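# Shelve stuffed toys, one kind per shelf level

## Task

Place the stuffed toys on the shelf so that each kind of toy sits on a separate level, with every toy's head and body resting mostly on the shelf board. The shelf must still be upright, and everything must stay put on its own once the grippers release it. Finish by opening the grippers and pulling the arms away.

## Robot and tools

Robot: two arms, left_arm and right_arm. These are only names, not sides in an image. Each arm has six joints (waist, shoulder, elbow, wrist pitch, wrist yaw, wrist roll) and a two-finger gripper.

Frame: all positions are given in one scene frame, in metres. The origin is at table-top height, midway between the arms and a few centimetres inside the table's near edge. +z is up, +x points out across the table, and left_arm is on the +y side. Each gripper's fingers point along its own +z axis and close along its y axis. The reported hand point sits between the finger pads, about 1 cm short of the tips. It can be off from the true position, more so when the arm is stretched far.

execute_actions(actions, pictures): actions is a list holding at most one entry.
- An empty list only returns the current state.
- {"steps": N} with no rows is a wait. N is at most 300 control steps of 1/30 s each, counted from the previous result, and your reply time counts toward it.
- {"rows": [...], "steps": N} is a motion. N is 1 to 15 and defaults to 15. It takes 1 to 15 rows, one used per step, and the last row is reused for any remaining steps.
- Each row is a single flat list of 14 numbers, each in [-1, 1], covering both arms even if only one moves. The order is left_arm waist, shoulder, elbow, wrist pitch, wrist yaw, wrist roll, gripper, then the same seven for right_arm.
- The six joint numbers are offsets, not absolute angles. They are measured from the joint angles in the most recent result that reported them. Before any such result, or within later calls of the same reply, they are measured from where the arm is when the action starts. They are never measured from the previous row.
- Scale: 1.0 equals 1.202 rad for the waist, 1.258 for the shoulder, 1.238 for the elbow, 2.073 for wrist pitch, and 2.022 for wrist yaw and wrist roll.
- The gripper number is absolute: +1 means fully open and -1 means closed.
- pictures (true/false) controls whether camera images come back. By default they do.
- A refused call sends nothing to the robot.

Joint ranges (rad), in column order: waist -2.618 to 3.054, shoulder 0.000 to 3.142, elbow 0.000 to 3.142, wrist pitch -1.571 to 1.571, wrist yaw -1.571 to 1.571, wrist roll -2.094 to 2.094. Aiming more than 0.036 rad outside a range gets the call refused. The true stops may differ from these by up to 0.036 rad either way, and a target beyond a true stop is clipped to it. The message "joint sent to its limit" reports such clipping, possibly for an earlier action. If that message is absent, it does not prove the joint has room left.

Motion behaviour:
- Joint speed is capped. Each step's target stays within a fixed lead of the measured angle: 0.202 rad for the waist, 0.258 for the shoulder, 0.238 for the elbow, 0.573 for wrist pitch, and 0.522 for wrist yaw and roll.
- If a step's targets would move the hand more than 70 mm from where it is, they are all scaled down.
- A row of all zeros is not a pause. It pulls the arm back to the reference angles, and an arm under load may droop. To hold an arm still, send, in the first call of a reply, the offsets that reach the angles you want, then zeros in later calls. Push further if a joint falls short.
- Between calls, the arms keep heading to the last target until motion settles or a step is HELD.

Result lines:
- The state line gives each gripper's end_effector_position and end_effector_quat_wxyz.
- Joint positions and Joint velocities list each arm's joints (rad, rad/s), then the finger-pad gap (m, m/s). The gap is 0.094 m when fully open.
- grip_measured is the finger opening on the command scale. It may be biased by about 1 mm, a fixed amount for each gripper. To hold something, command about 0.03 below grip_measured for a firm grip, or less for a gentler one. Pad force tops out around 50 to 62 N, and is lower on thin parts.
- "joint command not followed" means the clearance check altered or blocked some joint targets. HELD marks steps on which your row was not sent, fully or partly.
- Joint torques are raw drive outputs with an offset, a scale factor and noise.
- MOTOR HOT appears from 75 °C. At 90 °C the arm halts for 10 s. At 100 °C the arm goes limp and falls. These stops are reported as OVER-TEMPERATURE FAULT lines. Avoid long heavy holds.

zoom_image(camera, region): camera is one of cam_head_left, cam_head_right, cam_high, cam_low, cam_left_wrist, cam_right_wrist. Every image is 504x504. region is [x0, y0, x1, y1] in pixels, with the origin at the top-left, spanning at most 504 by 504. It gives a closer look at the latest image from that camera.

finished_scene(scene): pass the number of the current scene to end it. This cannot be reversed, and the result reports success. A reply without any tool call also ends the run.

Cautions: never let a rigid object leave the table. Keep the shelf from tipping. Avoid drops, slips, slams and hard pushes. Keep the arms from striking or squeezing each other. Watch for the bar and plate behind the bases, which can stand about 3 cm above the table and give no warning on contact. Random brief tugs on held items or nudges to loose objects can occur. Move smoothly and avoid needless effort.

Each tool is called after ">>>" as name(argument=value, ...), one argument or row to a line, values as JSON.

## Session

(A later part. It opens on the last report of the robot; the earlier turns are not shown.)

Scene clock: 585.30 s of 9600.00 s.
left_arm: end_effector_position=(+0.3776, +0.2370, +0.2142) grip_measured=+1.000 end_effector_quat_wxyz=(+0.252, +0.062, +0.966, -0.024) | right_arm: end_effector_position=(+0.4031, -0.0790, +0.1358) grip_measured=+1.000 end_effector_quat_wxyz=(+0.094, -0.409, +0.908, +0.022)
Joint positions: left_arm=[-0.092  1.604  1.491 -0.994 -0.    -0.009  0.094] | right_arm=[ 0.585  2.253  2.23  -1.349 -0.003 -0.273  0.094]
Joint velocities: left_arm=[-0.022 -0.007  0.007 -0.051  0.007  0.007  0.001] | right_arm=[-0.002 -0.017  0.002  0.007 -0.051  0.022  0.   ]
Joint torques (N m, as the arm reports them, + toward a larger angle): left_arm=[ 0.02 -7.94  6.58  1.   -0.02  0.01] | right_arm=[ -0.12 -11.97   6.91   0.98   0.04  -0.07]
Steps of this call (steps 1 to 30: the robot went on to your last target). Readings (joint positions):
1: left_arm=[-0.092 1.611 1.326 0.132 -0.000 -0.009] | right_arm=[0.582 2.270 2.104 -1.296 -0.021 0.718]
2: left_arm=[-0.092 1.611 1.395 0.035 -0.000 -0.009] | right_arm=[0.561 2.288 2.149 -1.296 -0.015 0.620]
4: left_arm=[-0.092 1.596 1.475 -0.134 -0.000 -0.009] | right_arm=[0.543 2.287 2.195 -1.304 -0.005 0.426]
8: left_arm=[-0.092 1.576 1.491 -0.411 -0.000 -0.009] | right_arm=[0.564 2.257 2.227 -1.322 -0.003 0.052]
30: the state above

>>> execute_actions(
  actions=[
    {"rows": [[-0.108, 0.485, 0.476, -0.136, 0, 0, 1, 0, -0.01, 0.01, 0, 0, 0, 1]], "steps": 15},
  ],
  pictures=false,
)

>>> execute_actions(
  actions=[
    {"steps": 20},
  ],
)

Scene clock: 591.03 s of 9600.00 s.
left_arm: end_effector_position=(+0.4443, +0.1615, +0.1047) grip_measured=+1.000 end_effector_quat_wxyz=(+0.072, +0.138, +0.988, -0.013) | right_arm: end_effector_position=(+0.4031, -0.0791, +0.1357) grip_measured=+1.000 end_effector_quat_wxyz=(+0.094, -0.410, +0.907, +0.022)
Joint positions: left_arm=[-0.23   2.266  2.043 -1.249  0.    -0.     0.094] | right_arm=[ 0.585  2.253  2.23  -1.349 -0.003 -0.275  0.094]
Joint velocities: left_arm=[ 0.046 -0.198  0.002 -0.212 -0.051 -0.007 -0.001] | right_arm=[ 0.002  0.007  0.012  0.022  0.007 -0.007  0.   ]
Joint torques (N m, as the arm reports them, + toward a larger angle): left_arm=[  0.48 -17.1    8.36   0.44  -0.02  -0.07] | right_arm=[  0.05 -12.16   6.71   1.1    0.01   0.01]
Steps of this call (steps 1 to 15: the robot went on to your last target; steps 16 to 90: nothing new was sent; then 2.23 s passed at rest; steps 91 to 105: all 15 steps of this action). Readings (joint positions):
91: left_arm=[-0.102 1.634 1.530 -1.049 -0.006 -0.009] | right_arm=[0.585 2.253 2.230 -1.349 -0.003 -0.275]
92: left_arm=[-0.124 1.696 1.615 -1.122 -0.011 -0.009] | right_arm=[0.585 2.253 2.230 -1.349 -0.003 -0.275]
94: left_arm=[-0.180 1.851 1.786 -1.175 -0.010 -0.009] | right_arm=[0.585 2.253 2.230 -1.349 -0.003 -0.275]
98: left_arm=[-0.232 2.154 2.038 -1.192 -0.002 -0.009] | right_arm=[0.585 2.253 2.230 -1.349 -0.003 -0.275]
105: the state above

Scene clock: 591.70 s of 9600.00 s.
left_arm: end_effector_position=(+0.4404, +0.1635, +0.1194) grip_measured=+1.000 end_effector_quat_wxyz=(+0.080, +0.136, +0.987, -0.014) | right_arm: end_effector_position=(+0.4031, -0.0791, +0.1357) grip_measured=+1.000 end_effector_quat_wxyz=(+0.094, -0.410, +0.907, +0.022)
Joint positions: left_arm=[-0.228  2.231  2.043 -1.268  0.    -0.002  0.094] | right_arm=[ 0.585  2.253  2.23  -1.349 -0.003 -0.275  0.094]
Joint velocities: left_arm=[ 0.027  0.002 -0.022 -0.007 -0.11  -0.022  0.   ] | right_arm=[-0.012  0.012  0.002 -0.022 -0.022  0.022  0.   ]
Joint torques (N m, as the arm reports them, + toward a larger angle): left_arm=[  0.6  -14.62   8.24   0.4   -0.02  -0.07] | right_arm=[  0.05 -12.16   6.72   1.1    0.01   0.02]
Steps of this call (steps 1 to 20: the robot went on to your last target). Readings (joint positions):
1: left_arm=[-0.229 2.258 2.043 -1.254 0.000 -0.001] | right_arm=[0.585 2.253 2.230 -1.349 -0.003 -0.275]
2: left_arm=[-0.229 2.250 2.043 -1.257 0.000 -0.001] | right_arm=[0.585 2.253 2.230 -1.349 -0.003 -0.275]
4: left_arm=[-0.228 2.238 2.043 -1.261 0.000 -0.001] | right_arm=[0.585 2.253 2.230 -1.349 -0.003 -0.275]
8: left_arm=[-0.228 2.231 2.043 -1.264 0.000 -0.001] | right_arm=[0.585 2.253 2.230 -1.349 -0.003 -0.275]
20: the state above

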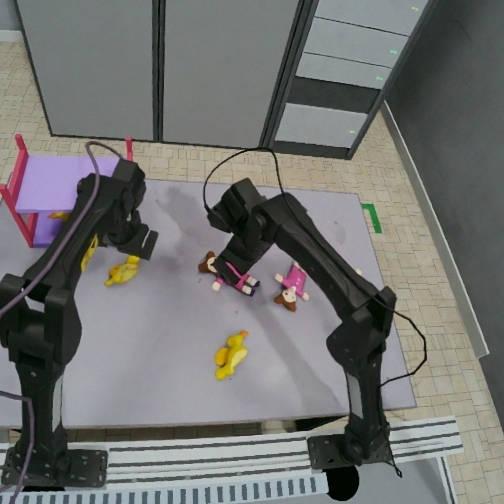

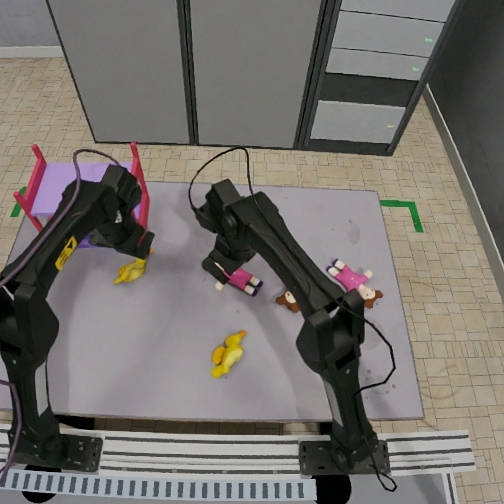

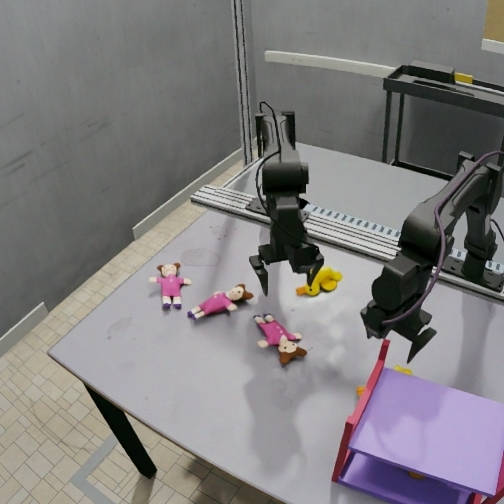

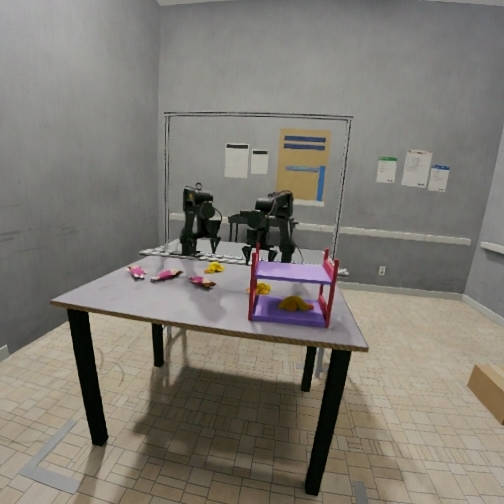

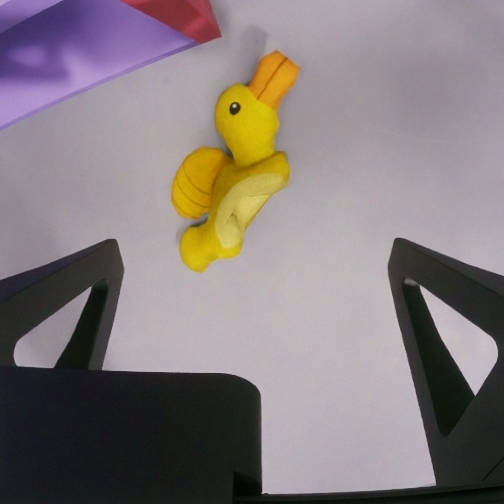

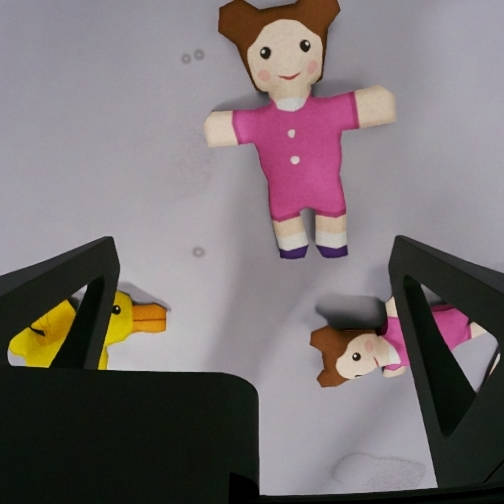

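>>> execute_actions(
  actions=[
    {"rows": [[0.012, 0, 0, 0, 0, 0.247, 1, -0.046, 0.043, -0.19, 0.235, 0, -0.027, 1],[0.012, 0, 0, 0, 0, 0.247, 1, -0.046, 0.043, -0.19, 0.235, 0, -0.027, 1],[0.012, 0, 0, 0, 0, 0.247, 1, -0.046, 0.043, -0.19, 0.235, 0, -0.027, 1],[0.012, 0, 0, 0, 0, 0.247, 1, -0.046, 0.043, -0.19, 0.235, 0, -0.027, 1],[0.012, 0.098, -0.145, 0.137, 0, 0.247, 1, -0.046, 0.043, -0.19, 0.235, 0, -0.027, 1],[0.012, 0.098, -0.145, 0.137, 0, 0.247, 1, -0.046, 0.043, -0.19, 0.235, 0, -0.027, 1],[0.012, 0.098, -0.145, 0.137, 0, 0.247, 1, -0.046, 0.043, -0.19, 0.235, 0, -0.027, 1],[0.012, 0.098, -0.145, 0.137, 0, 0.247, 1, -0.046, 0.043, -0.19, 0.235, 0, -0.027, 1],[0.012, 0.098, -0.145, 0.137, 0, 0.247, 1, -0.046, 0.07, -0.2886, 0.31, 0, -0.027, 1]], "steps": 15},
  ],
  pictures=false,
)

>>> execute_actions(
  actions=[
    {"steps": 20},
  ],
)

Scene clock: 613.47 s of 9600.00 s.
left_arm: end_effector_position=(+0.4442, +0.1619, +0.0125) grip_measured=+1.000 end_effector_quat_wxyz=(+0.040, +0.364, +0.931, +0.003) | right_arm: end_effector_position=(+0.4578, -0.0804, +0.0155) grip_measured=+1.000 end_effector_quat_wxyz=(+0.154, -0.399, +0.903, +0.024)
Joint positions: left_arm=[-0.229  2.375  1.866 -1.03  -0.002  0.469  0.094] | right_arm=[ 0.522  2.345  1.879 -0.784 -0.007 -0.322  0.094]
Joint velocities: left_arm=[ 0.1    0.198 -0.154  0.022 -0.066  0.095 -0.   ] | right_arm=[-0.002  0.002 -0.007  0.579 -0.007 -0.066  0.   ]
Joint torques (N m, as the arm reports them, + toward a larger angle): left_arm=[  0.69 -16.98   5.83   0.82   0.     0.  ] | right_arm=[  0.62 -12.37   5.47   1.27   0.03  -0.07]
Steps of this call (steps 1 to 15: the robot went on to your last target; steps 16 to 90: nothing new was sent; then 18.27 s passed at rest; steps 91 to 105: all 15 steps of this action). Readings (joint positions):
91: left_arm=[-0.228 2.231 2.043 -1.268 0.000 0.066] | right_arm=[0.582 2.248 2.198 -1.307 -0.004 -0.281]
92: left_arm=[-0.226 2.231 2.043 -1.268 0.000 0.151] | right_arm=[0.577 2.240 2.150 -1.233 -0.004 -0.288]
94: left_arm=[-0.224 2.231 2.043 -1.268 0.000 0.275] | right_arm=[0.559 2.254 2.067 -1.104 -0.004 -0.301]
98: left_arm=[-0.223 2.269 1.950 -1.142 0.000 0.383] | right_arm=[0.525 2.325 1.994 -0.971 -0.004 -0.314]
105: the state above

Scene clock: 614.13 s of 9600.00 s.
left_arm: end_effector_position=(+0.4483, +0.1659, +0.0121) grip_measured=+1.000 end_effector_quat_wxyz=(+0.046, +0.368, +0.929, +0.001) | right_arm: end_effector_position=(+0.4705, -0.0728, +0.0208) grip_measured=+1.000 end_effector_quat_wxyz=(+0.185, -0.399, +0.898, +0.027)
Joint positions: left_arm=[-0.216  2.375  1.863 -1.015  0.004  0.491  0.094] | right_arm=[ 0.523  2.345  1.879 -0.721 -0.007 -0.325  0.094]
Joint velocities: left_arm=[-0.002 -0.007  0.002  0.037 -0.007 -0.007  0.   ] | right_arm=[ 0.017 -0.012 -0.002 -0.051  0.007 -0.007  0.   ]
Joint torques (N m, as the arm reports them, + toward a larger angle): left_arm=[  0.31 -15.67   5.46   0.7   -0.04   0.05] | right_arm=[  0.59 -12.51   5.57   1.64   0.04  -0.06]
Steps of this call (steps 1 to 20: the robot went on to your last target). Readings (joint positions):
1: left_arm=[-0.225 2.379 1.863 -1.029 0.004 0.472] | right_arm=[0.523 2.345 1.879 -0.767 -0.007 -0.322]
2: left_arm=[-0.222 2.377 1.863 -1.028 0.004 0.476] | right_arm=[0.523 2.345 1.879 -0.757 -0.007 -0.323]
4: left_arm=[-0.217 2.375 1.863 -1.021 0.004 0.481] | right_arm=[0.523 2.345 1.879 -0.744 -0.007 -0.323]
8: left_arm=[-0.216 2.375 1.863 -1.017 0.004 0.487] | right_arm=[0.523 2.345 1.879 -0.728 -0.007 -0.324]
20: the state above

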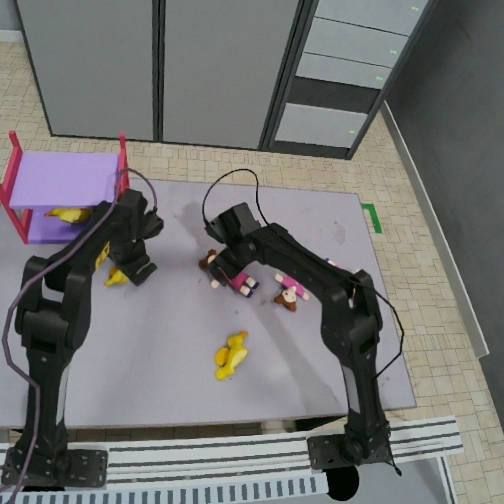

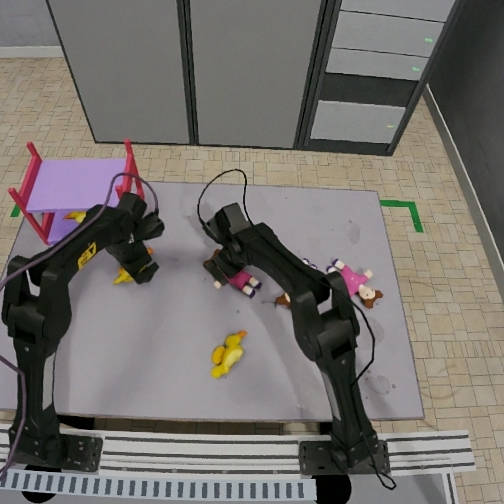

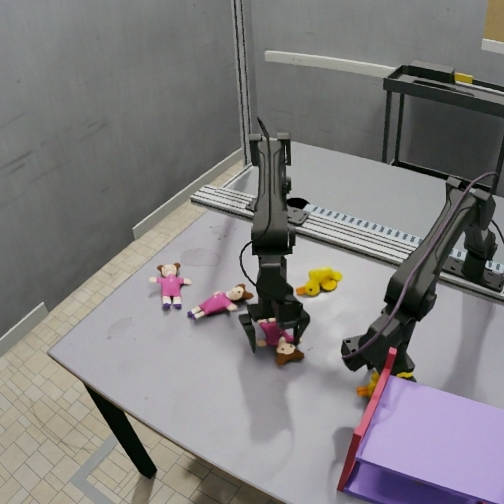

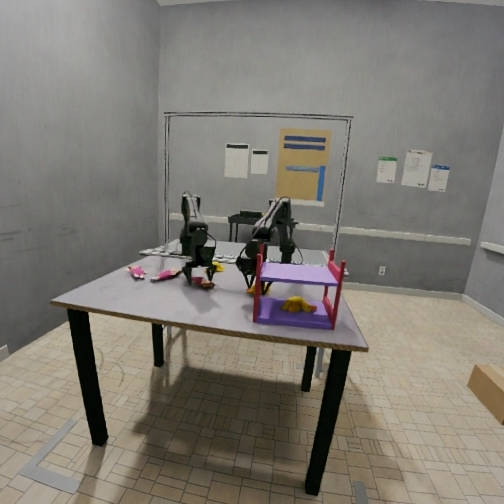

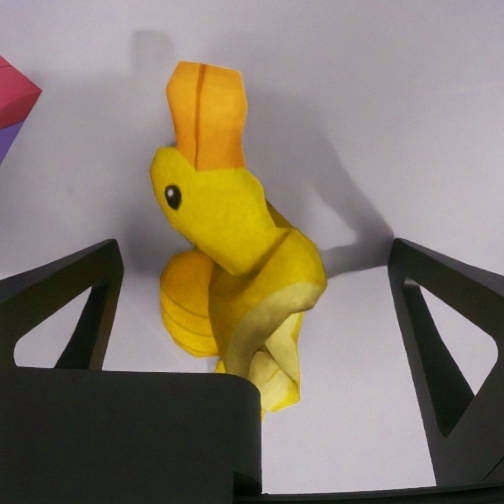

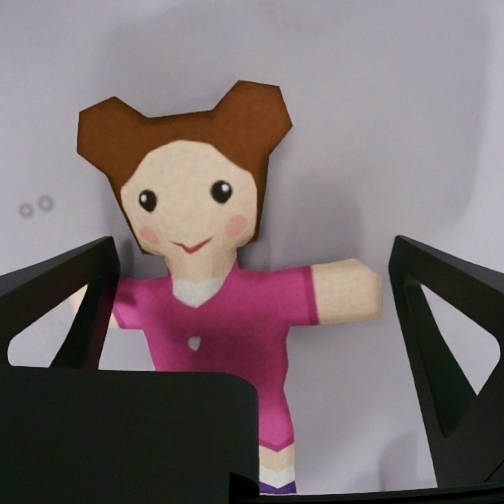

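>>> execute_actions(
  actions=[
    {"rows": [[0.0125, -0.0848, -0.1503, 0.0383, 0, 0, 1, 0, -0.03, 0.1, -0.072, 0, 0, 1],[0.0125, -0.0848, -0.1503, 0.0383, 0, 0, 1, 0, -0.03, 0.1, -0.072, 0, 0, 1],[0.0125, -0.0848, -0.1503, 0.0383, 0, 0, 1, 0, -0.03, 0.1, -0.072, 0, 0, 1],[0.0125, -0.0848, -0.1503, 0.0383, 0, 0, 1, 0, -0.03, 0.1, -0.072, 0, 0, 1],[0.0125, -0.0848, -0.1503, 0.0383, 0, 0, 1, 0, -0.03, 0.1, -0.072, 0, 0, 1],[0.0125, -0.0848, -0.1503, 0.0383, 0, 0, 1, 0, -0.172, -0.151, -0.015, 0, 0, 1],[0.0125, -0.0848, -0.1503, 0.0383, 0, 0, 1, 0, -0.172, -0.151, -0.015, 0, 0, 1],[0.0125, -0.0848, -0.1503, 0.0383, 0, 0, 1, 0, -0.172, -0.151, -0.015, 0, 0, 1],[0.0125, -0.0848, -0.1503, 0.0383, 0, 0, 1, 0, -0.172, -0.151, -0.015, 0, 0, 1],[0.0125, -0.0848, -0.1503, 0.0383, 0, 0, 1, 0, -0.172, -0.151, -0.015, 0, 0, 1],[0.0125, -0.0848, -0.1503, 0.0383, 0, 0, 1, 0, -0.172, -0.151, -0.015, 0, 0, 1],[0.0125, -0.0848, -0.1503, 0.0383, 0, 0, -1, 0, -0.172, -0.151, -0.015, 0, 0, 1],[0.0125, -0.0848, -0.1503, 0.0383, 0, 0, -1, 0, -0.123, -0.241, 0.0646, 0, 0, 1]], "steps": 15},
  ],
  pictures=false,
)

>>> execute_actions(
  actions=[
    {"steps": 20},
  ],
)

Scene clock: 636.10 s of 9600.00 s.
left_arm: end_effector_position=(+0.4215, +0.1768, +0.0093) grip_measured=-0.021 end_effector_quat_wxyz=(+0.036, +0.363, +0.931, -0.001) | right_arm: end_effector_position=(+0.4330, -0.0942, +0.0424) grip_measured=+1.000 end_effector_quat_wxyz=(+0.185, -0.399, +0.898, +0.027)
Joint positions: left_arm=[-0.208  2.282  1.696 -0.962  0.005  0.489  0.046] | right_arm=[ 0.523  2.148  1.636 -0.675 -0.007 -0.325  0.094]
Joint velocities: left_arm=[ 0.012 -0.002 -0.002  0.051  0.007 -0.022 -0.421] | right_arm=[ 0.007  0.3   -0.706  0.549  0.037  0.022  0.   ]
Joint torques (N m, as the arm reports them, + toward a larger angle): left_arm=[  0.5  -14.34   3.71   0.56   0.04   0.02] | right_arm=[ 0.05 -8.87  5.04  1.41  0.   -0.01]
Steps of this call (steps 1 to 15: the robot went on to your last target; steps 16 to 90: nothing new was sent; then 18.47 s passed at rest; steps 91 to 105: all 15 steps of this action). Readings (joint positions):
91: left_arm=[-0.216 2.361 1.833 -0.989 0.004 0.491] | right_arm=[0.523 2.346 1.896 -0.743 -0.007 -0.325]
92: left_arm=[-0.215 2.333 1.780 -0.962 0.007 0.489] | right_arm=[0.523 2.349 1.920 -0.776 -0.007 -0.325]
94: left_arm=[-0.212 2.292 1.716 -0.962 0.007 0.489] | right_arm=[0.523 2.344 1.958 -0.808 -0.007 -0.325]
98: left_arm=[-0.208 2.282 1.696 -0.962 0.009 0.489] | right_arm=[0.523 2.200 1.779 -0.759 -0.007 -0.325]
105: the state above

Scene clock: 636.77 s of 9600.00 s.
left_arm: end_effector_position=(+0.4241, +0.1773, +0.0142) grip_measured=-0.948 end_effector_quat_wxyz=(+0.043, +0.363, +0.931, +0.002) | right_arm: end_effector_position=(+0.4321, -0.0960, +0.0149) grip_measured=+1.000 end_effector_quat_wxyz=(+0.179, -0.396, +0.900, +0.028)
Joint positions: left_arm=[-0.207  2.271  1.696 -0.957 -0.     0.489  0.002] | right_arm=[ 0.518  2.186  1.587 -0.601 -0.012 -0.322  0.094]
Joint velocities: left_arm=[ 0.022 -0.017 -0.017  0.022 -0.007 -0.022 -0.001] | right_arm=[ 0.002  0.012  0.007 -0.066 -0.125 -0.022  0.   ]
Joint torques (N m, as the arm reports them, + toward a larger angle): left_arm=[  0.46 -13.29   3.7    0.57   0.03   0.03] | right_arm=[  0.42 -10.57   5.38   1.61   0.04  -0.04]
Steps of this call (steps 1 to 20: the robot went on to your last target). Readings (joint positions):
1: left_arm=[-0.208 2.282 1.696 -0.961 0.004 0.489] | right_arm=[0.523 2.160 1.615 -0.660 -0.007 -0.325]
2: left_arm=[-0.208 2.282 1.696 -0.960 0.002 0.489] | right_arm=[0.523 2.174 1.600 -0.651 -0.007 -0.325]
4: left_arm=[-0.207 2.274 1.696 -0.958 -0.000 0.489] | right_arm=[0.520 2.187 1.587 -0.639 -0.013 -0.322]
8: left_arm=[-0.207 2.271 1.696 -0.957 -0.000 0.489] | right_arm=[0.518 2.186 1.587 -0.612 -0.012 -0.322]
20: the state above

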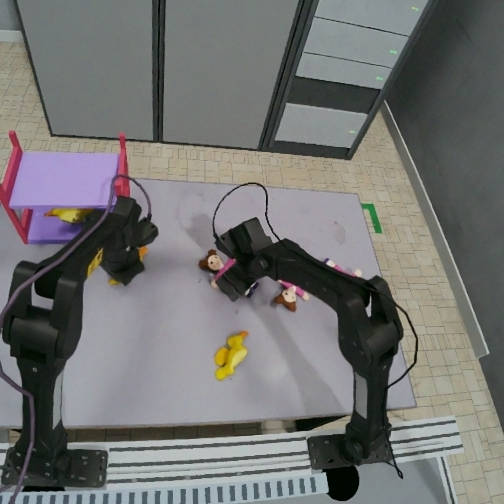

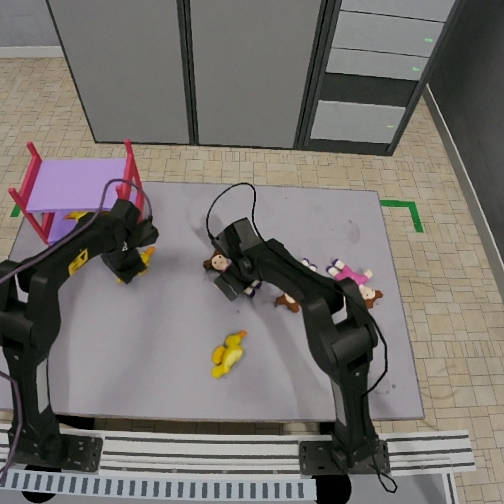

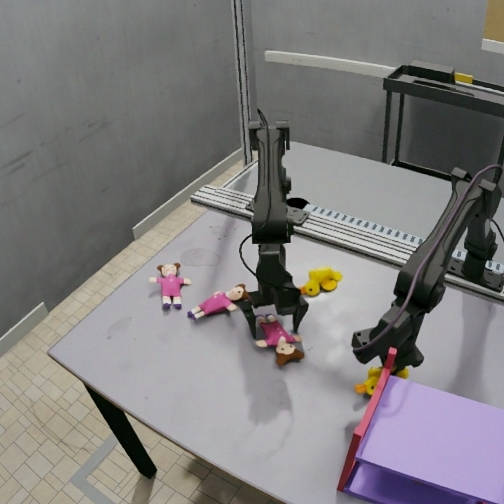

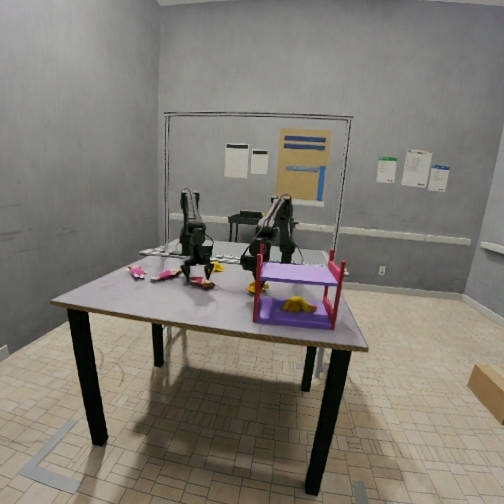

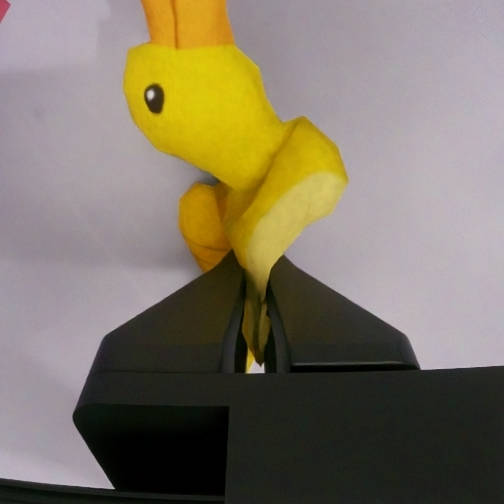

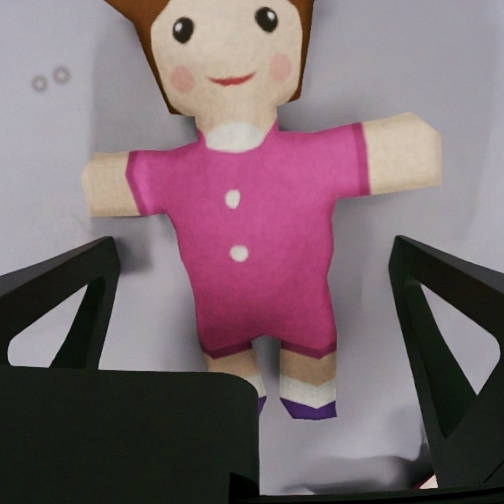

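>>> execute_actions(
  actions=[],
)

Scene clock: 652.93 s of 9600.00 s.
left_arm: end_effector_position=(+0.4241, +0.1773, +0.0142) grip_measured=-0.948 end_effector_quat_wxyz=(+0.043, +0.363, +0.931, +0.002) | right_arm: end_effector_position=(+0.4323, -0.0960, +0.0149) grip_measured=+1.000 end_effector_quat_wxyz=(+0.179, -0.396, +0.900, +0.028)
Joint positions: left_arm=[-0.207  2.271  1.696 -0.957 -0.     0.489  0.002] | right_arm=[ 0.518  2.186  1.587 -0.601 -0.012 -0.322  0.094]
Joint velocities: left_arm=[-0.032  0.007  0.002 -0.022 -0.007  0.007 -0.   ] | right_arm=[-0.007 -0.007 -0.012  0.051  0.095 -0.066  0.   ]
Joint torques (N m, as the arm reports them, + toward a larger angle): left_arm=[  0.4  -13.28   3.77   0.59   0.03   0.01] | right_arm=[  0.44 -10.59   5.37   1.6    0.04  -0.04]
Steps of this call (steps 1 to 15: the robot went on to your last target; steps 16 to 90: nothing new was sent; then 13.17 s passed at rest). Readings (joint positions):
1: left_arm=[-0.207 2.271 1.696 -0.957 -0.000 0.489] | right_arm=[0.518 2.186 1.587 -0.601 -0.012 -0.322]
2: left_arm=[-0.207 2.271 1.696 -0.957 -0.000 0.489] | right_arm=[0.518 2.186 1.587 -0.601 -0.012 -0.322]
4: left_arm=[-0.207 2.271 1.696 -0.957 -0.000 0.489] | right_arm=[0.518 2.186 1.587 -0.601 -0.012 -0.322]
8: left_arm=[-0.207 2.271 1.696 -0.957 -0.000 0.489] | right_arm=[0.518 2.186 1.587 -0.601 -0.012 -0.322]
90: the state above
All arms were judged still, so your last target was given up. Only a new action makes them travel on or press farther. Fingers that are still opening or closing keep moving.

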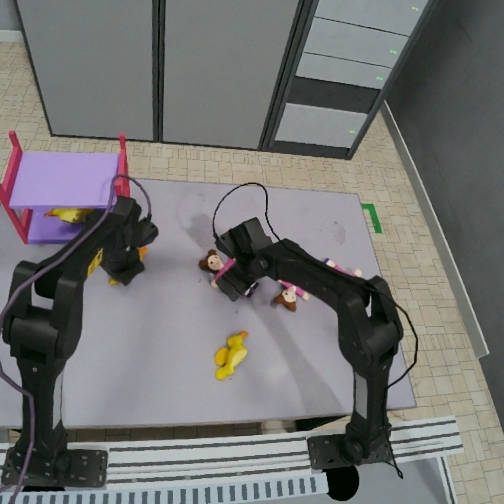

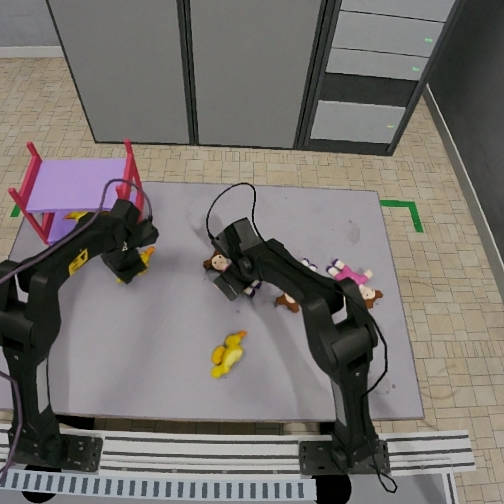

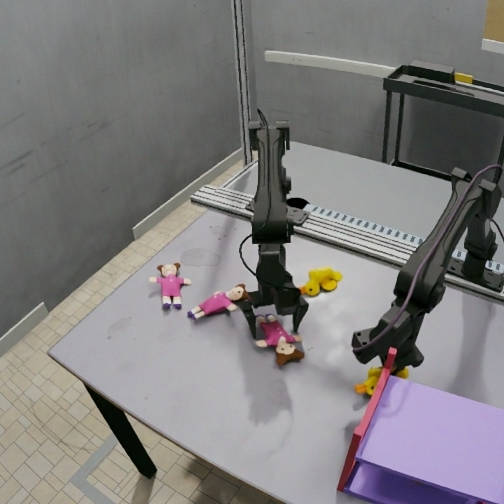

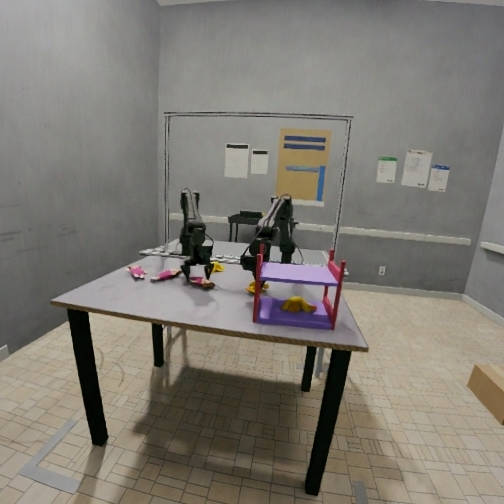

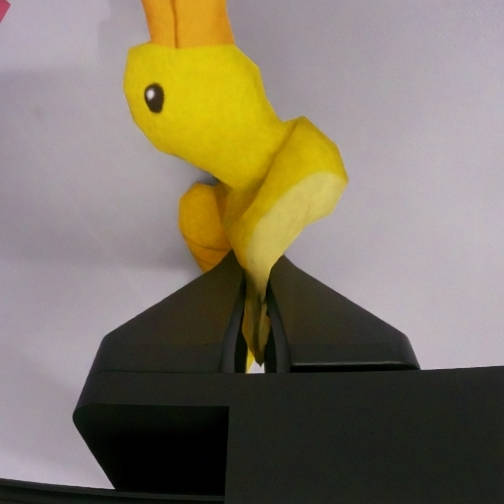

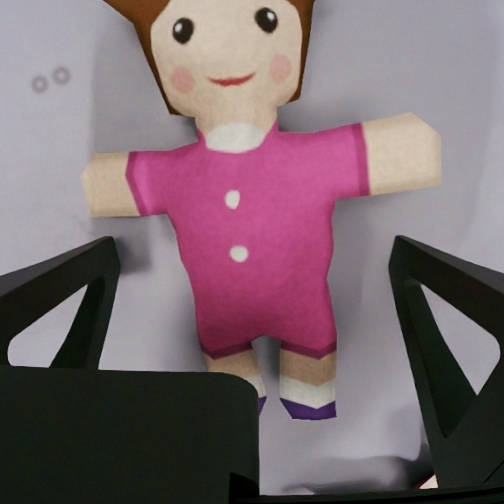

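>>> execute_actions(
  actions=[
    {"rows": [[0,0,0,0,0,0,1, 0,0,0,0,0,0,-0.85]], "steps": 15},
  ],
  pictures=false,
)

>>> execute_actions(
  actions=[
    {"rows": [[-0.024,0.075,0.165,-0.040,0,-0.014,1, 0,0,0,0,0,0,-0.85]], "steps": 15},
  ],
)

Scene clock: 672.67 s of 9600.00 s.
left_arm: end_effector_position=(+0.4242, +0.1774, +0.0142) grip_measured=+1.000 end_effector_quat_wxyz=(+0.043, +0.363, +0.931, +0.003) | right_arm: end_effector_position=(+0.4334, -0.0948, +0.0156) grip_measured=-0.845 end_effector_quat_wxyz=(+0.183, -0.396, +0.899, +0.030)
Joint positions: left_arm=[-0.207  2.271  1.696 -0.957 -0.001  0.489  0.094] | right_arm=[ 0.518  2.186  1.587 -0.594 -0.015 -0.322  0.007]
Joint velocities: left_arm=[ 0.002  0.002 -0.012 -0.037 -0.081  0.007  0.   ] | right_arm=[-0.002 -0.002 -0.002 -0.081 -0.066 -0.022 -0.   ]
Joint torques (N m, as the arm reports them, + toward a larger angle): left_arm=[ -0.01 -12.86   5.05   0.4   -0.01   0.01] | right_arm=[ -0.01 -10.88   5.91   1.37   0.02  -0.01]
Steps of this call (steps 1 to 90: nothing new was sent; then 16.23 s passed at rest; steps 91 to 105: all 15 steps of this action). Readings (joint positions):
91: left_arm=[-0.207 2.271 1.696 -0.957 -0.000 0.489] | right_arm=[0.518 2.186 1.587 -0.601 -0.012 -0.322]
92: left_arm=[-0.207 2.271 1.696 -0.957 -0.001 0.489] | right_arm=[0.518 2.186 1.587 -0.601 -0.012 -0.322]
94: left_arm=[-0.207 2.271 1.696 -0.957 -0.001 0.489] | right_arm=[0.518 2.186 1.587 -0.601 -0.012 -0.322]
98: left_arm=[-0.207 2.271 1.696 -0.957 -0.001 0.489] | right_arm=[0.518 2.186 1.587 -0.596 -0.014 -0.322]
105: the state above

Scene clock: 673.17 s of 9600.00 s.
left_arm: end_effector_position=(+0.4439, +0.1611, +0.0151) grip_measured=+1.000 end_effector_quat_wxyz=(+0.042, +0.364, +0.930, +0.002) | right_arm: end_effector_position=(+0.4334, -0.0948, +0.0156) grip_measured=-0.845 end_effector_quat_wxyz=(+0.183, -0.396, +0.899, +0.030)
Joint positions: left_arm=[-0.231  2.367  1.863 -1.029 -0.001  0.469  0.094] | right_arm=[ 0.518  2.186  1.587 -0.594 -0.015 -0.322  0.007]
Joint velocities: left_arm=[-0.007 -0.002 -0.012 -0.037 -0.022 -0.007 -0.001] | right_arm=[ 0.007 -0.022  0.012  0.007  0.066 -0.037  0.   ]
Joint torques (N m, as the arm reports them, + toward a larger angle): left_arm=[ -0.45 -14.04   8.18   0.32  -0.04  -0.05] | right_arm=[  0.05 -10.87   5.9    1.45   0.    -0.01]
Steps of this call (steps 1 to 15: all 15 steps of this action). Readings (joint positions):
1: left_arm=[-0.208 2.286 1.724 -0.985 -0.001 0.486] | right_arm=[0.518 2.186 1.587 -0.594 -0.015 -0.322]
2: left_arm=[-0.210 2.315 1.778 -1.012 -0.001 0.482] | right_arm=[0.518 2.186 1.587 -0.594 -0.015 -0.322]
4: left_arm=[-0.217 2.355 1.847 -1.010 -0.001 0.477] | right_arm=[0.518 2.186 1.587 -0.594 -0.015 -0.322]
8: left_arm=[-0.229 2.367 1.863 -1.017 -0.001 0.471] | right_arm=[0.518 2.186 1.587 -0.594 -0.015 -0.322]
15: the state above

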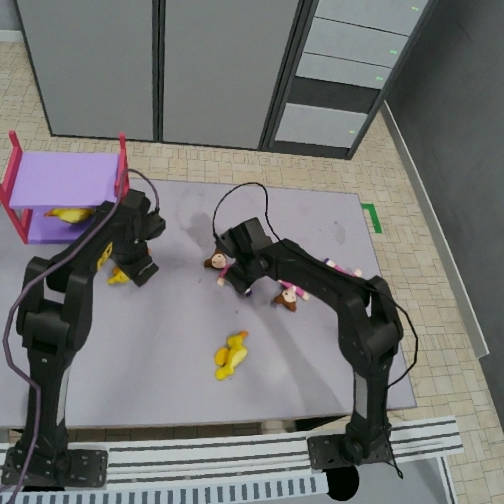

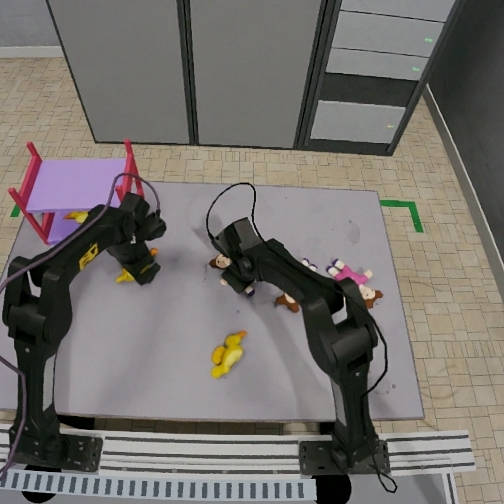

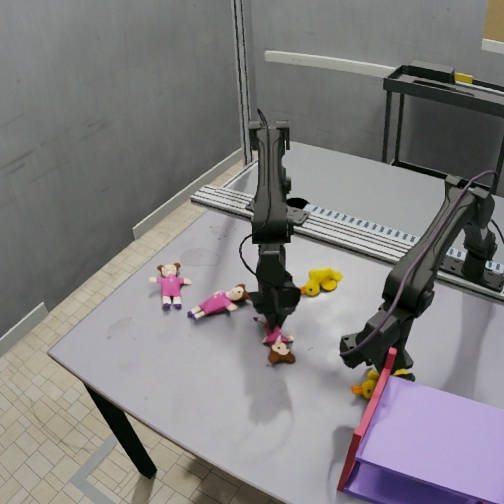

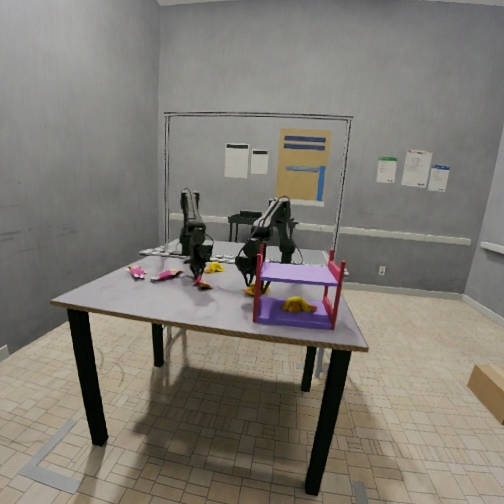

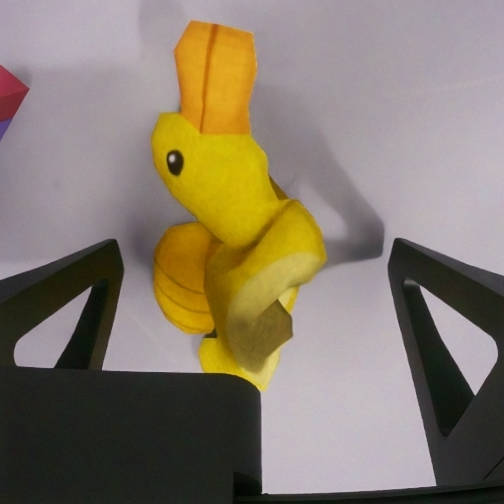

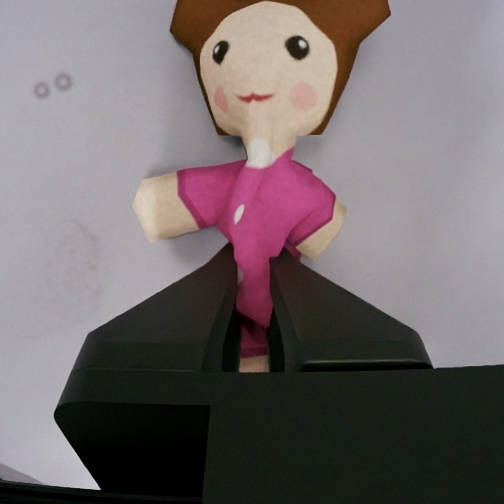

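>>> execute_actions(
  actions=[
    {"rows": [[0,0,0,0,0,0,-0.85, 0,-0.19,-0.05,-0.074,0,0,-0.88]], "steps": 15},
  ],
  pictures=false,
)

>>> execute_actions(
  actions=[
    {"rows": [[0,-0.36,-0.43,0.03,0,0,-0.85, 0.33,0,0,0,0,0,-0.88]], "steps": 15},
  ],
  pictures=false,
)

>>> execute_actions(
  actions=[
    {"rows": [[0,-0.36,-0.43,0.03,0,0,-0.85, 0,0,0,0,0,0,-0.88]], "steps": 15},
  ],
)

Scene clock: 709.40 s of 9600.00 s.
left_arm: end_effector_position=(+0.4435, +0.1615, +0.0145) grip_measured=-0.846 end_effector_quat_wxyz=(+0.041, +0.364, +0.930, +0.003) | right_arm: end_effector_position=(+0.4030, -0.1127, +0.0921) grip_measured=-0.874 end_effector_quat_wxyz=(+0.200, -0.395, +0.896, +0.032)
Joint positions: left_arm=[-0.231  2.368  1.863 -1.031 -0.003  0.468  0.007] | right_arm=[ 0.518  1.945  1.522 -0.733 -0.015 -0.322  0.006]
Joint velocities: left_arm=[-0.022 -0.007 -0.017  0.007 -0.066  0.037  0.   ] | right_arm=[ 0.002 -0.002 -0.007 -0.11  -0.066  0.022 -0.   ]
Joint torques (N m, as the arm reports them, + toward a larger angle): left_arm=[ -0.02 -13.83   5.21   0.39  -0.01   0.  ] | right_arm=[ 0.05 -9.16  6.47  1.48  0.01  0.  ]
Steps of this call (steps 1 to 15: the robot went on to your last target; steps 16 to 90: nothing new was sent; then 32.73 s passed at rest; steps 91 to 105: all 15 steps of this action). Readings (joint positions):
91: left_arm=[-0.231 2.367 1.863 -1.032 -0.001 0.468] | right_arm=[0.518 2.171 1.577 -0.596 -0.015 -0.322]
92: left_arm=[-0.231 2.367 1.863 -1.032 -0.001 0.468] | right_arm=[0.518 2.140 1.552 -0.618 -0.015 -0.322]
94: left_arm=[-0.231 2.367 1.863 -1.032 -0.001 0.468] | right_arm=[0.518 2.057 1.519 -0.683 -0.015 -0.322]
98: left_arm=[-0.231 2.367 1.863 -1.031 -0.003 0.468] | right_arm=[0.518 1.949 1.520 -0.713 -0.015 -0.322]
105: the state above

Scene clock: 709.90 s of 9600.00 s.
left_arm: end_effector_position=(+0.3334, +0.1932, +0.0585) grip_measured=-0.847 end_effector_quat_wxyz=(+0.024, +0.364, +0.931, +0.002) | right_arm: end_effector_position=(+0.2729, +0.0333, +0.0946) grip_measured=-0.874 end_effector_quat_wxyz=(+0.190, -0.574, +0.793, +0.079)
Joint positions: left_arm=[-0.231  1.915  1.349 -1.003 -0.003  0.468  0.007] | right_arm=[ 0.939  1.945  1.522 -0.734 -0.025 -0.322  0.006]
Joint velocities: left_arm=[ 0.007 -0.002  0.007  0.007  0.022  0.007  0.   ] | right_arm=[-0.295 -0.002 -0.007 -0.037 -0.007  0.037 -0.   ]
Joint torques (N m, as the arm reports them, + toward a larger angle): left_arm=[ 0.05 -9.83  3.71  0.59 -0.03  0.  ] | right_arm=[-0.52 -9.33  6.16  1.53  0.09 -0.01]
Steps of this call (steps 1 to 15: all 15 steps of this action). Readings (joint positions):
1: left_arm=[-0.231 2.339 1.820 -0.997 -0.003 0.468] | right_arm=[0.532 1.945 1.522 -0.734 -0.007 -0.322]
2: left_arm=[-0.231 2.281 1.730 -0.964 -0.003 0.468] | right_arm=[0.555 1.945 1.522 -0.734 0.004 -0.321]
4: left_arm=[-0.231 2.133 1.551 -0.966 -0.003 0.468] | right_arm=[0.640 1.945 1.522 -0.734 0.007 -0.321]
8: left_arm=[-0.231 1.916 1.354 -1.011 -0.003 0.468] | right_arm=[0.850 1.945 1.522 -0.734 0.003 -0.321]
15: the state above

Scene clock: 710.40 s of 9600.00 s.
left_arm: end_effector_position=(+0.2001, +0.2312, +0.0466) grip_measured=-0.847 end_effector_quat_wxyz=(-0.003, +0.365, +0.931, -0.001) | right_arm: end_effector_position=(+0.2763, +0.0308, +0.0946) grip_measured=-0.874 end_effector_quat_wxyz=(+0.190, -0.570, +0.795, +0.077)
Joint positions: left_arm=[-0.231  1.462  0.813 -0.975 -0.003  0.468  0.007] | right_arm=[ 0.931  1.945  1.522 -0.734 -0.022 -0.322  0.006]
Joint velocities: left_arm=[-0.002 -0.002  0.007 -0.037  0.037 -0.051 -0.   ] | right_arm=[-0.017 -0.017  0.012  0.037 -0.051 -0.022 -0.001]
Joint torques (N m, as the arm reports them, + toward a larger angle): left_arm=[ 0.17 -4.89  5.19  0.51 -0.03 -0.02] | right_arm=[ 0.69 -9.29  6.17  1.52 -0.04 -0.01]
Steps of this call (steps 1 to 15: all 15 steps of this action). Readings (joint positions):
1: left_arm=[-0.231 1.887 1.312 -0.968 -0.003 0.468] | right_arm=[0.931 1.945 1.522 -0.734 -0.024 -0.322]
2: left_arm=[-0.231 1.825 1.231 -0.927 -0.003 0.468] | right_arm=[0.926 1.945 1.522 -0.734 -0.022 -0.322]
4: left_arm=[-0.231 1.660 1.063 -0.928 -0.003 0.468] | right_arm=[0.926 1.945 1.522 -0.734 -0.022 -0.322]
8: left_arm=[-0.231 1.454 0.841 -0.977 -0.003 0.468] | right_arm=[0.931 1.945 1.522 -0.734 -0.022 -0.322]
15: the state above

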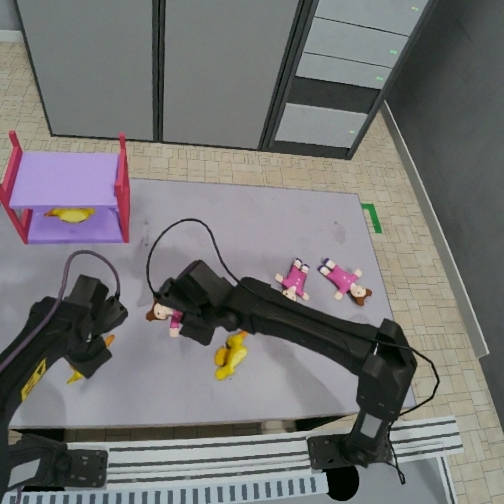

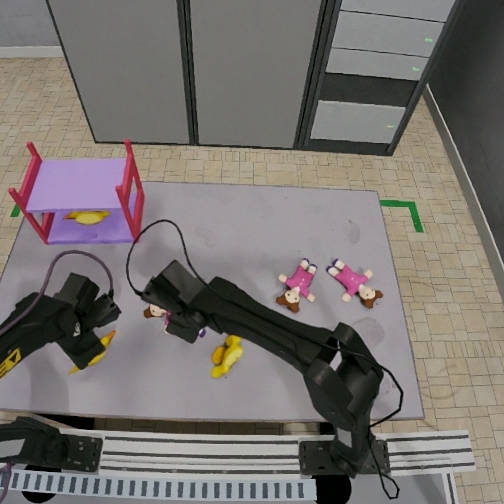

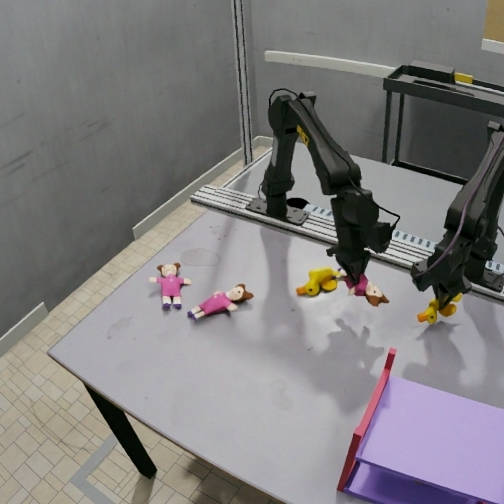

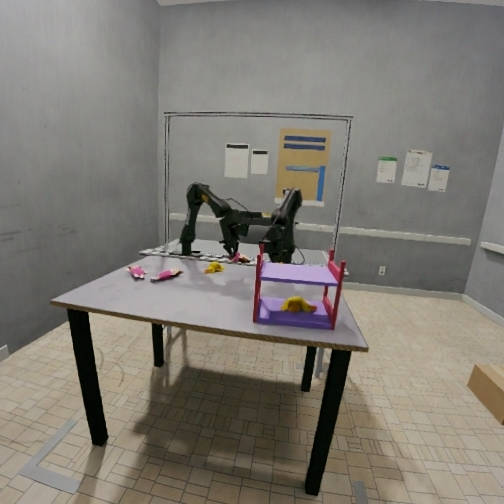

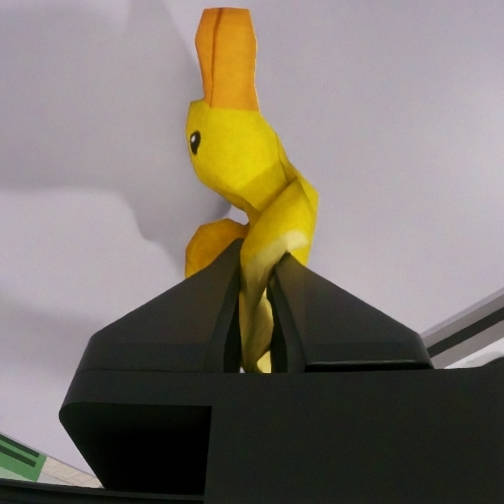

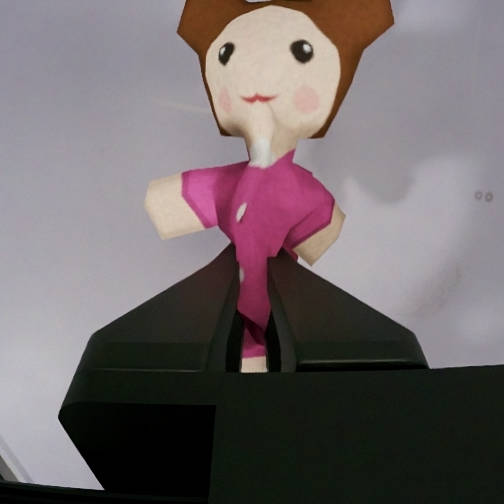

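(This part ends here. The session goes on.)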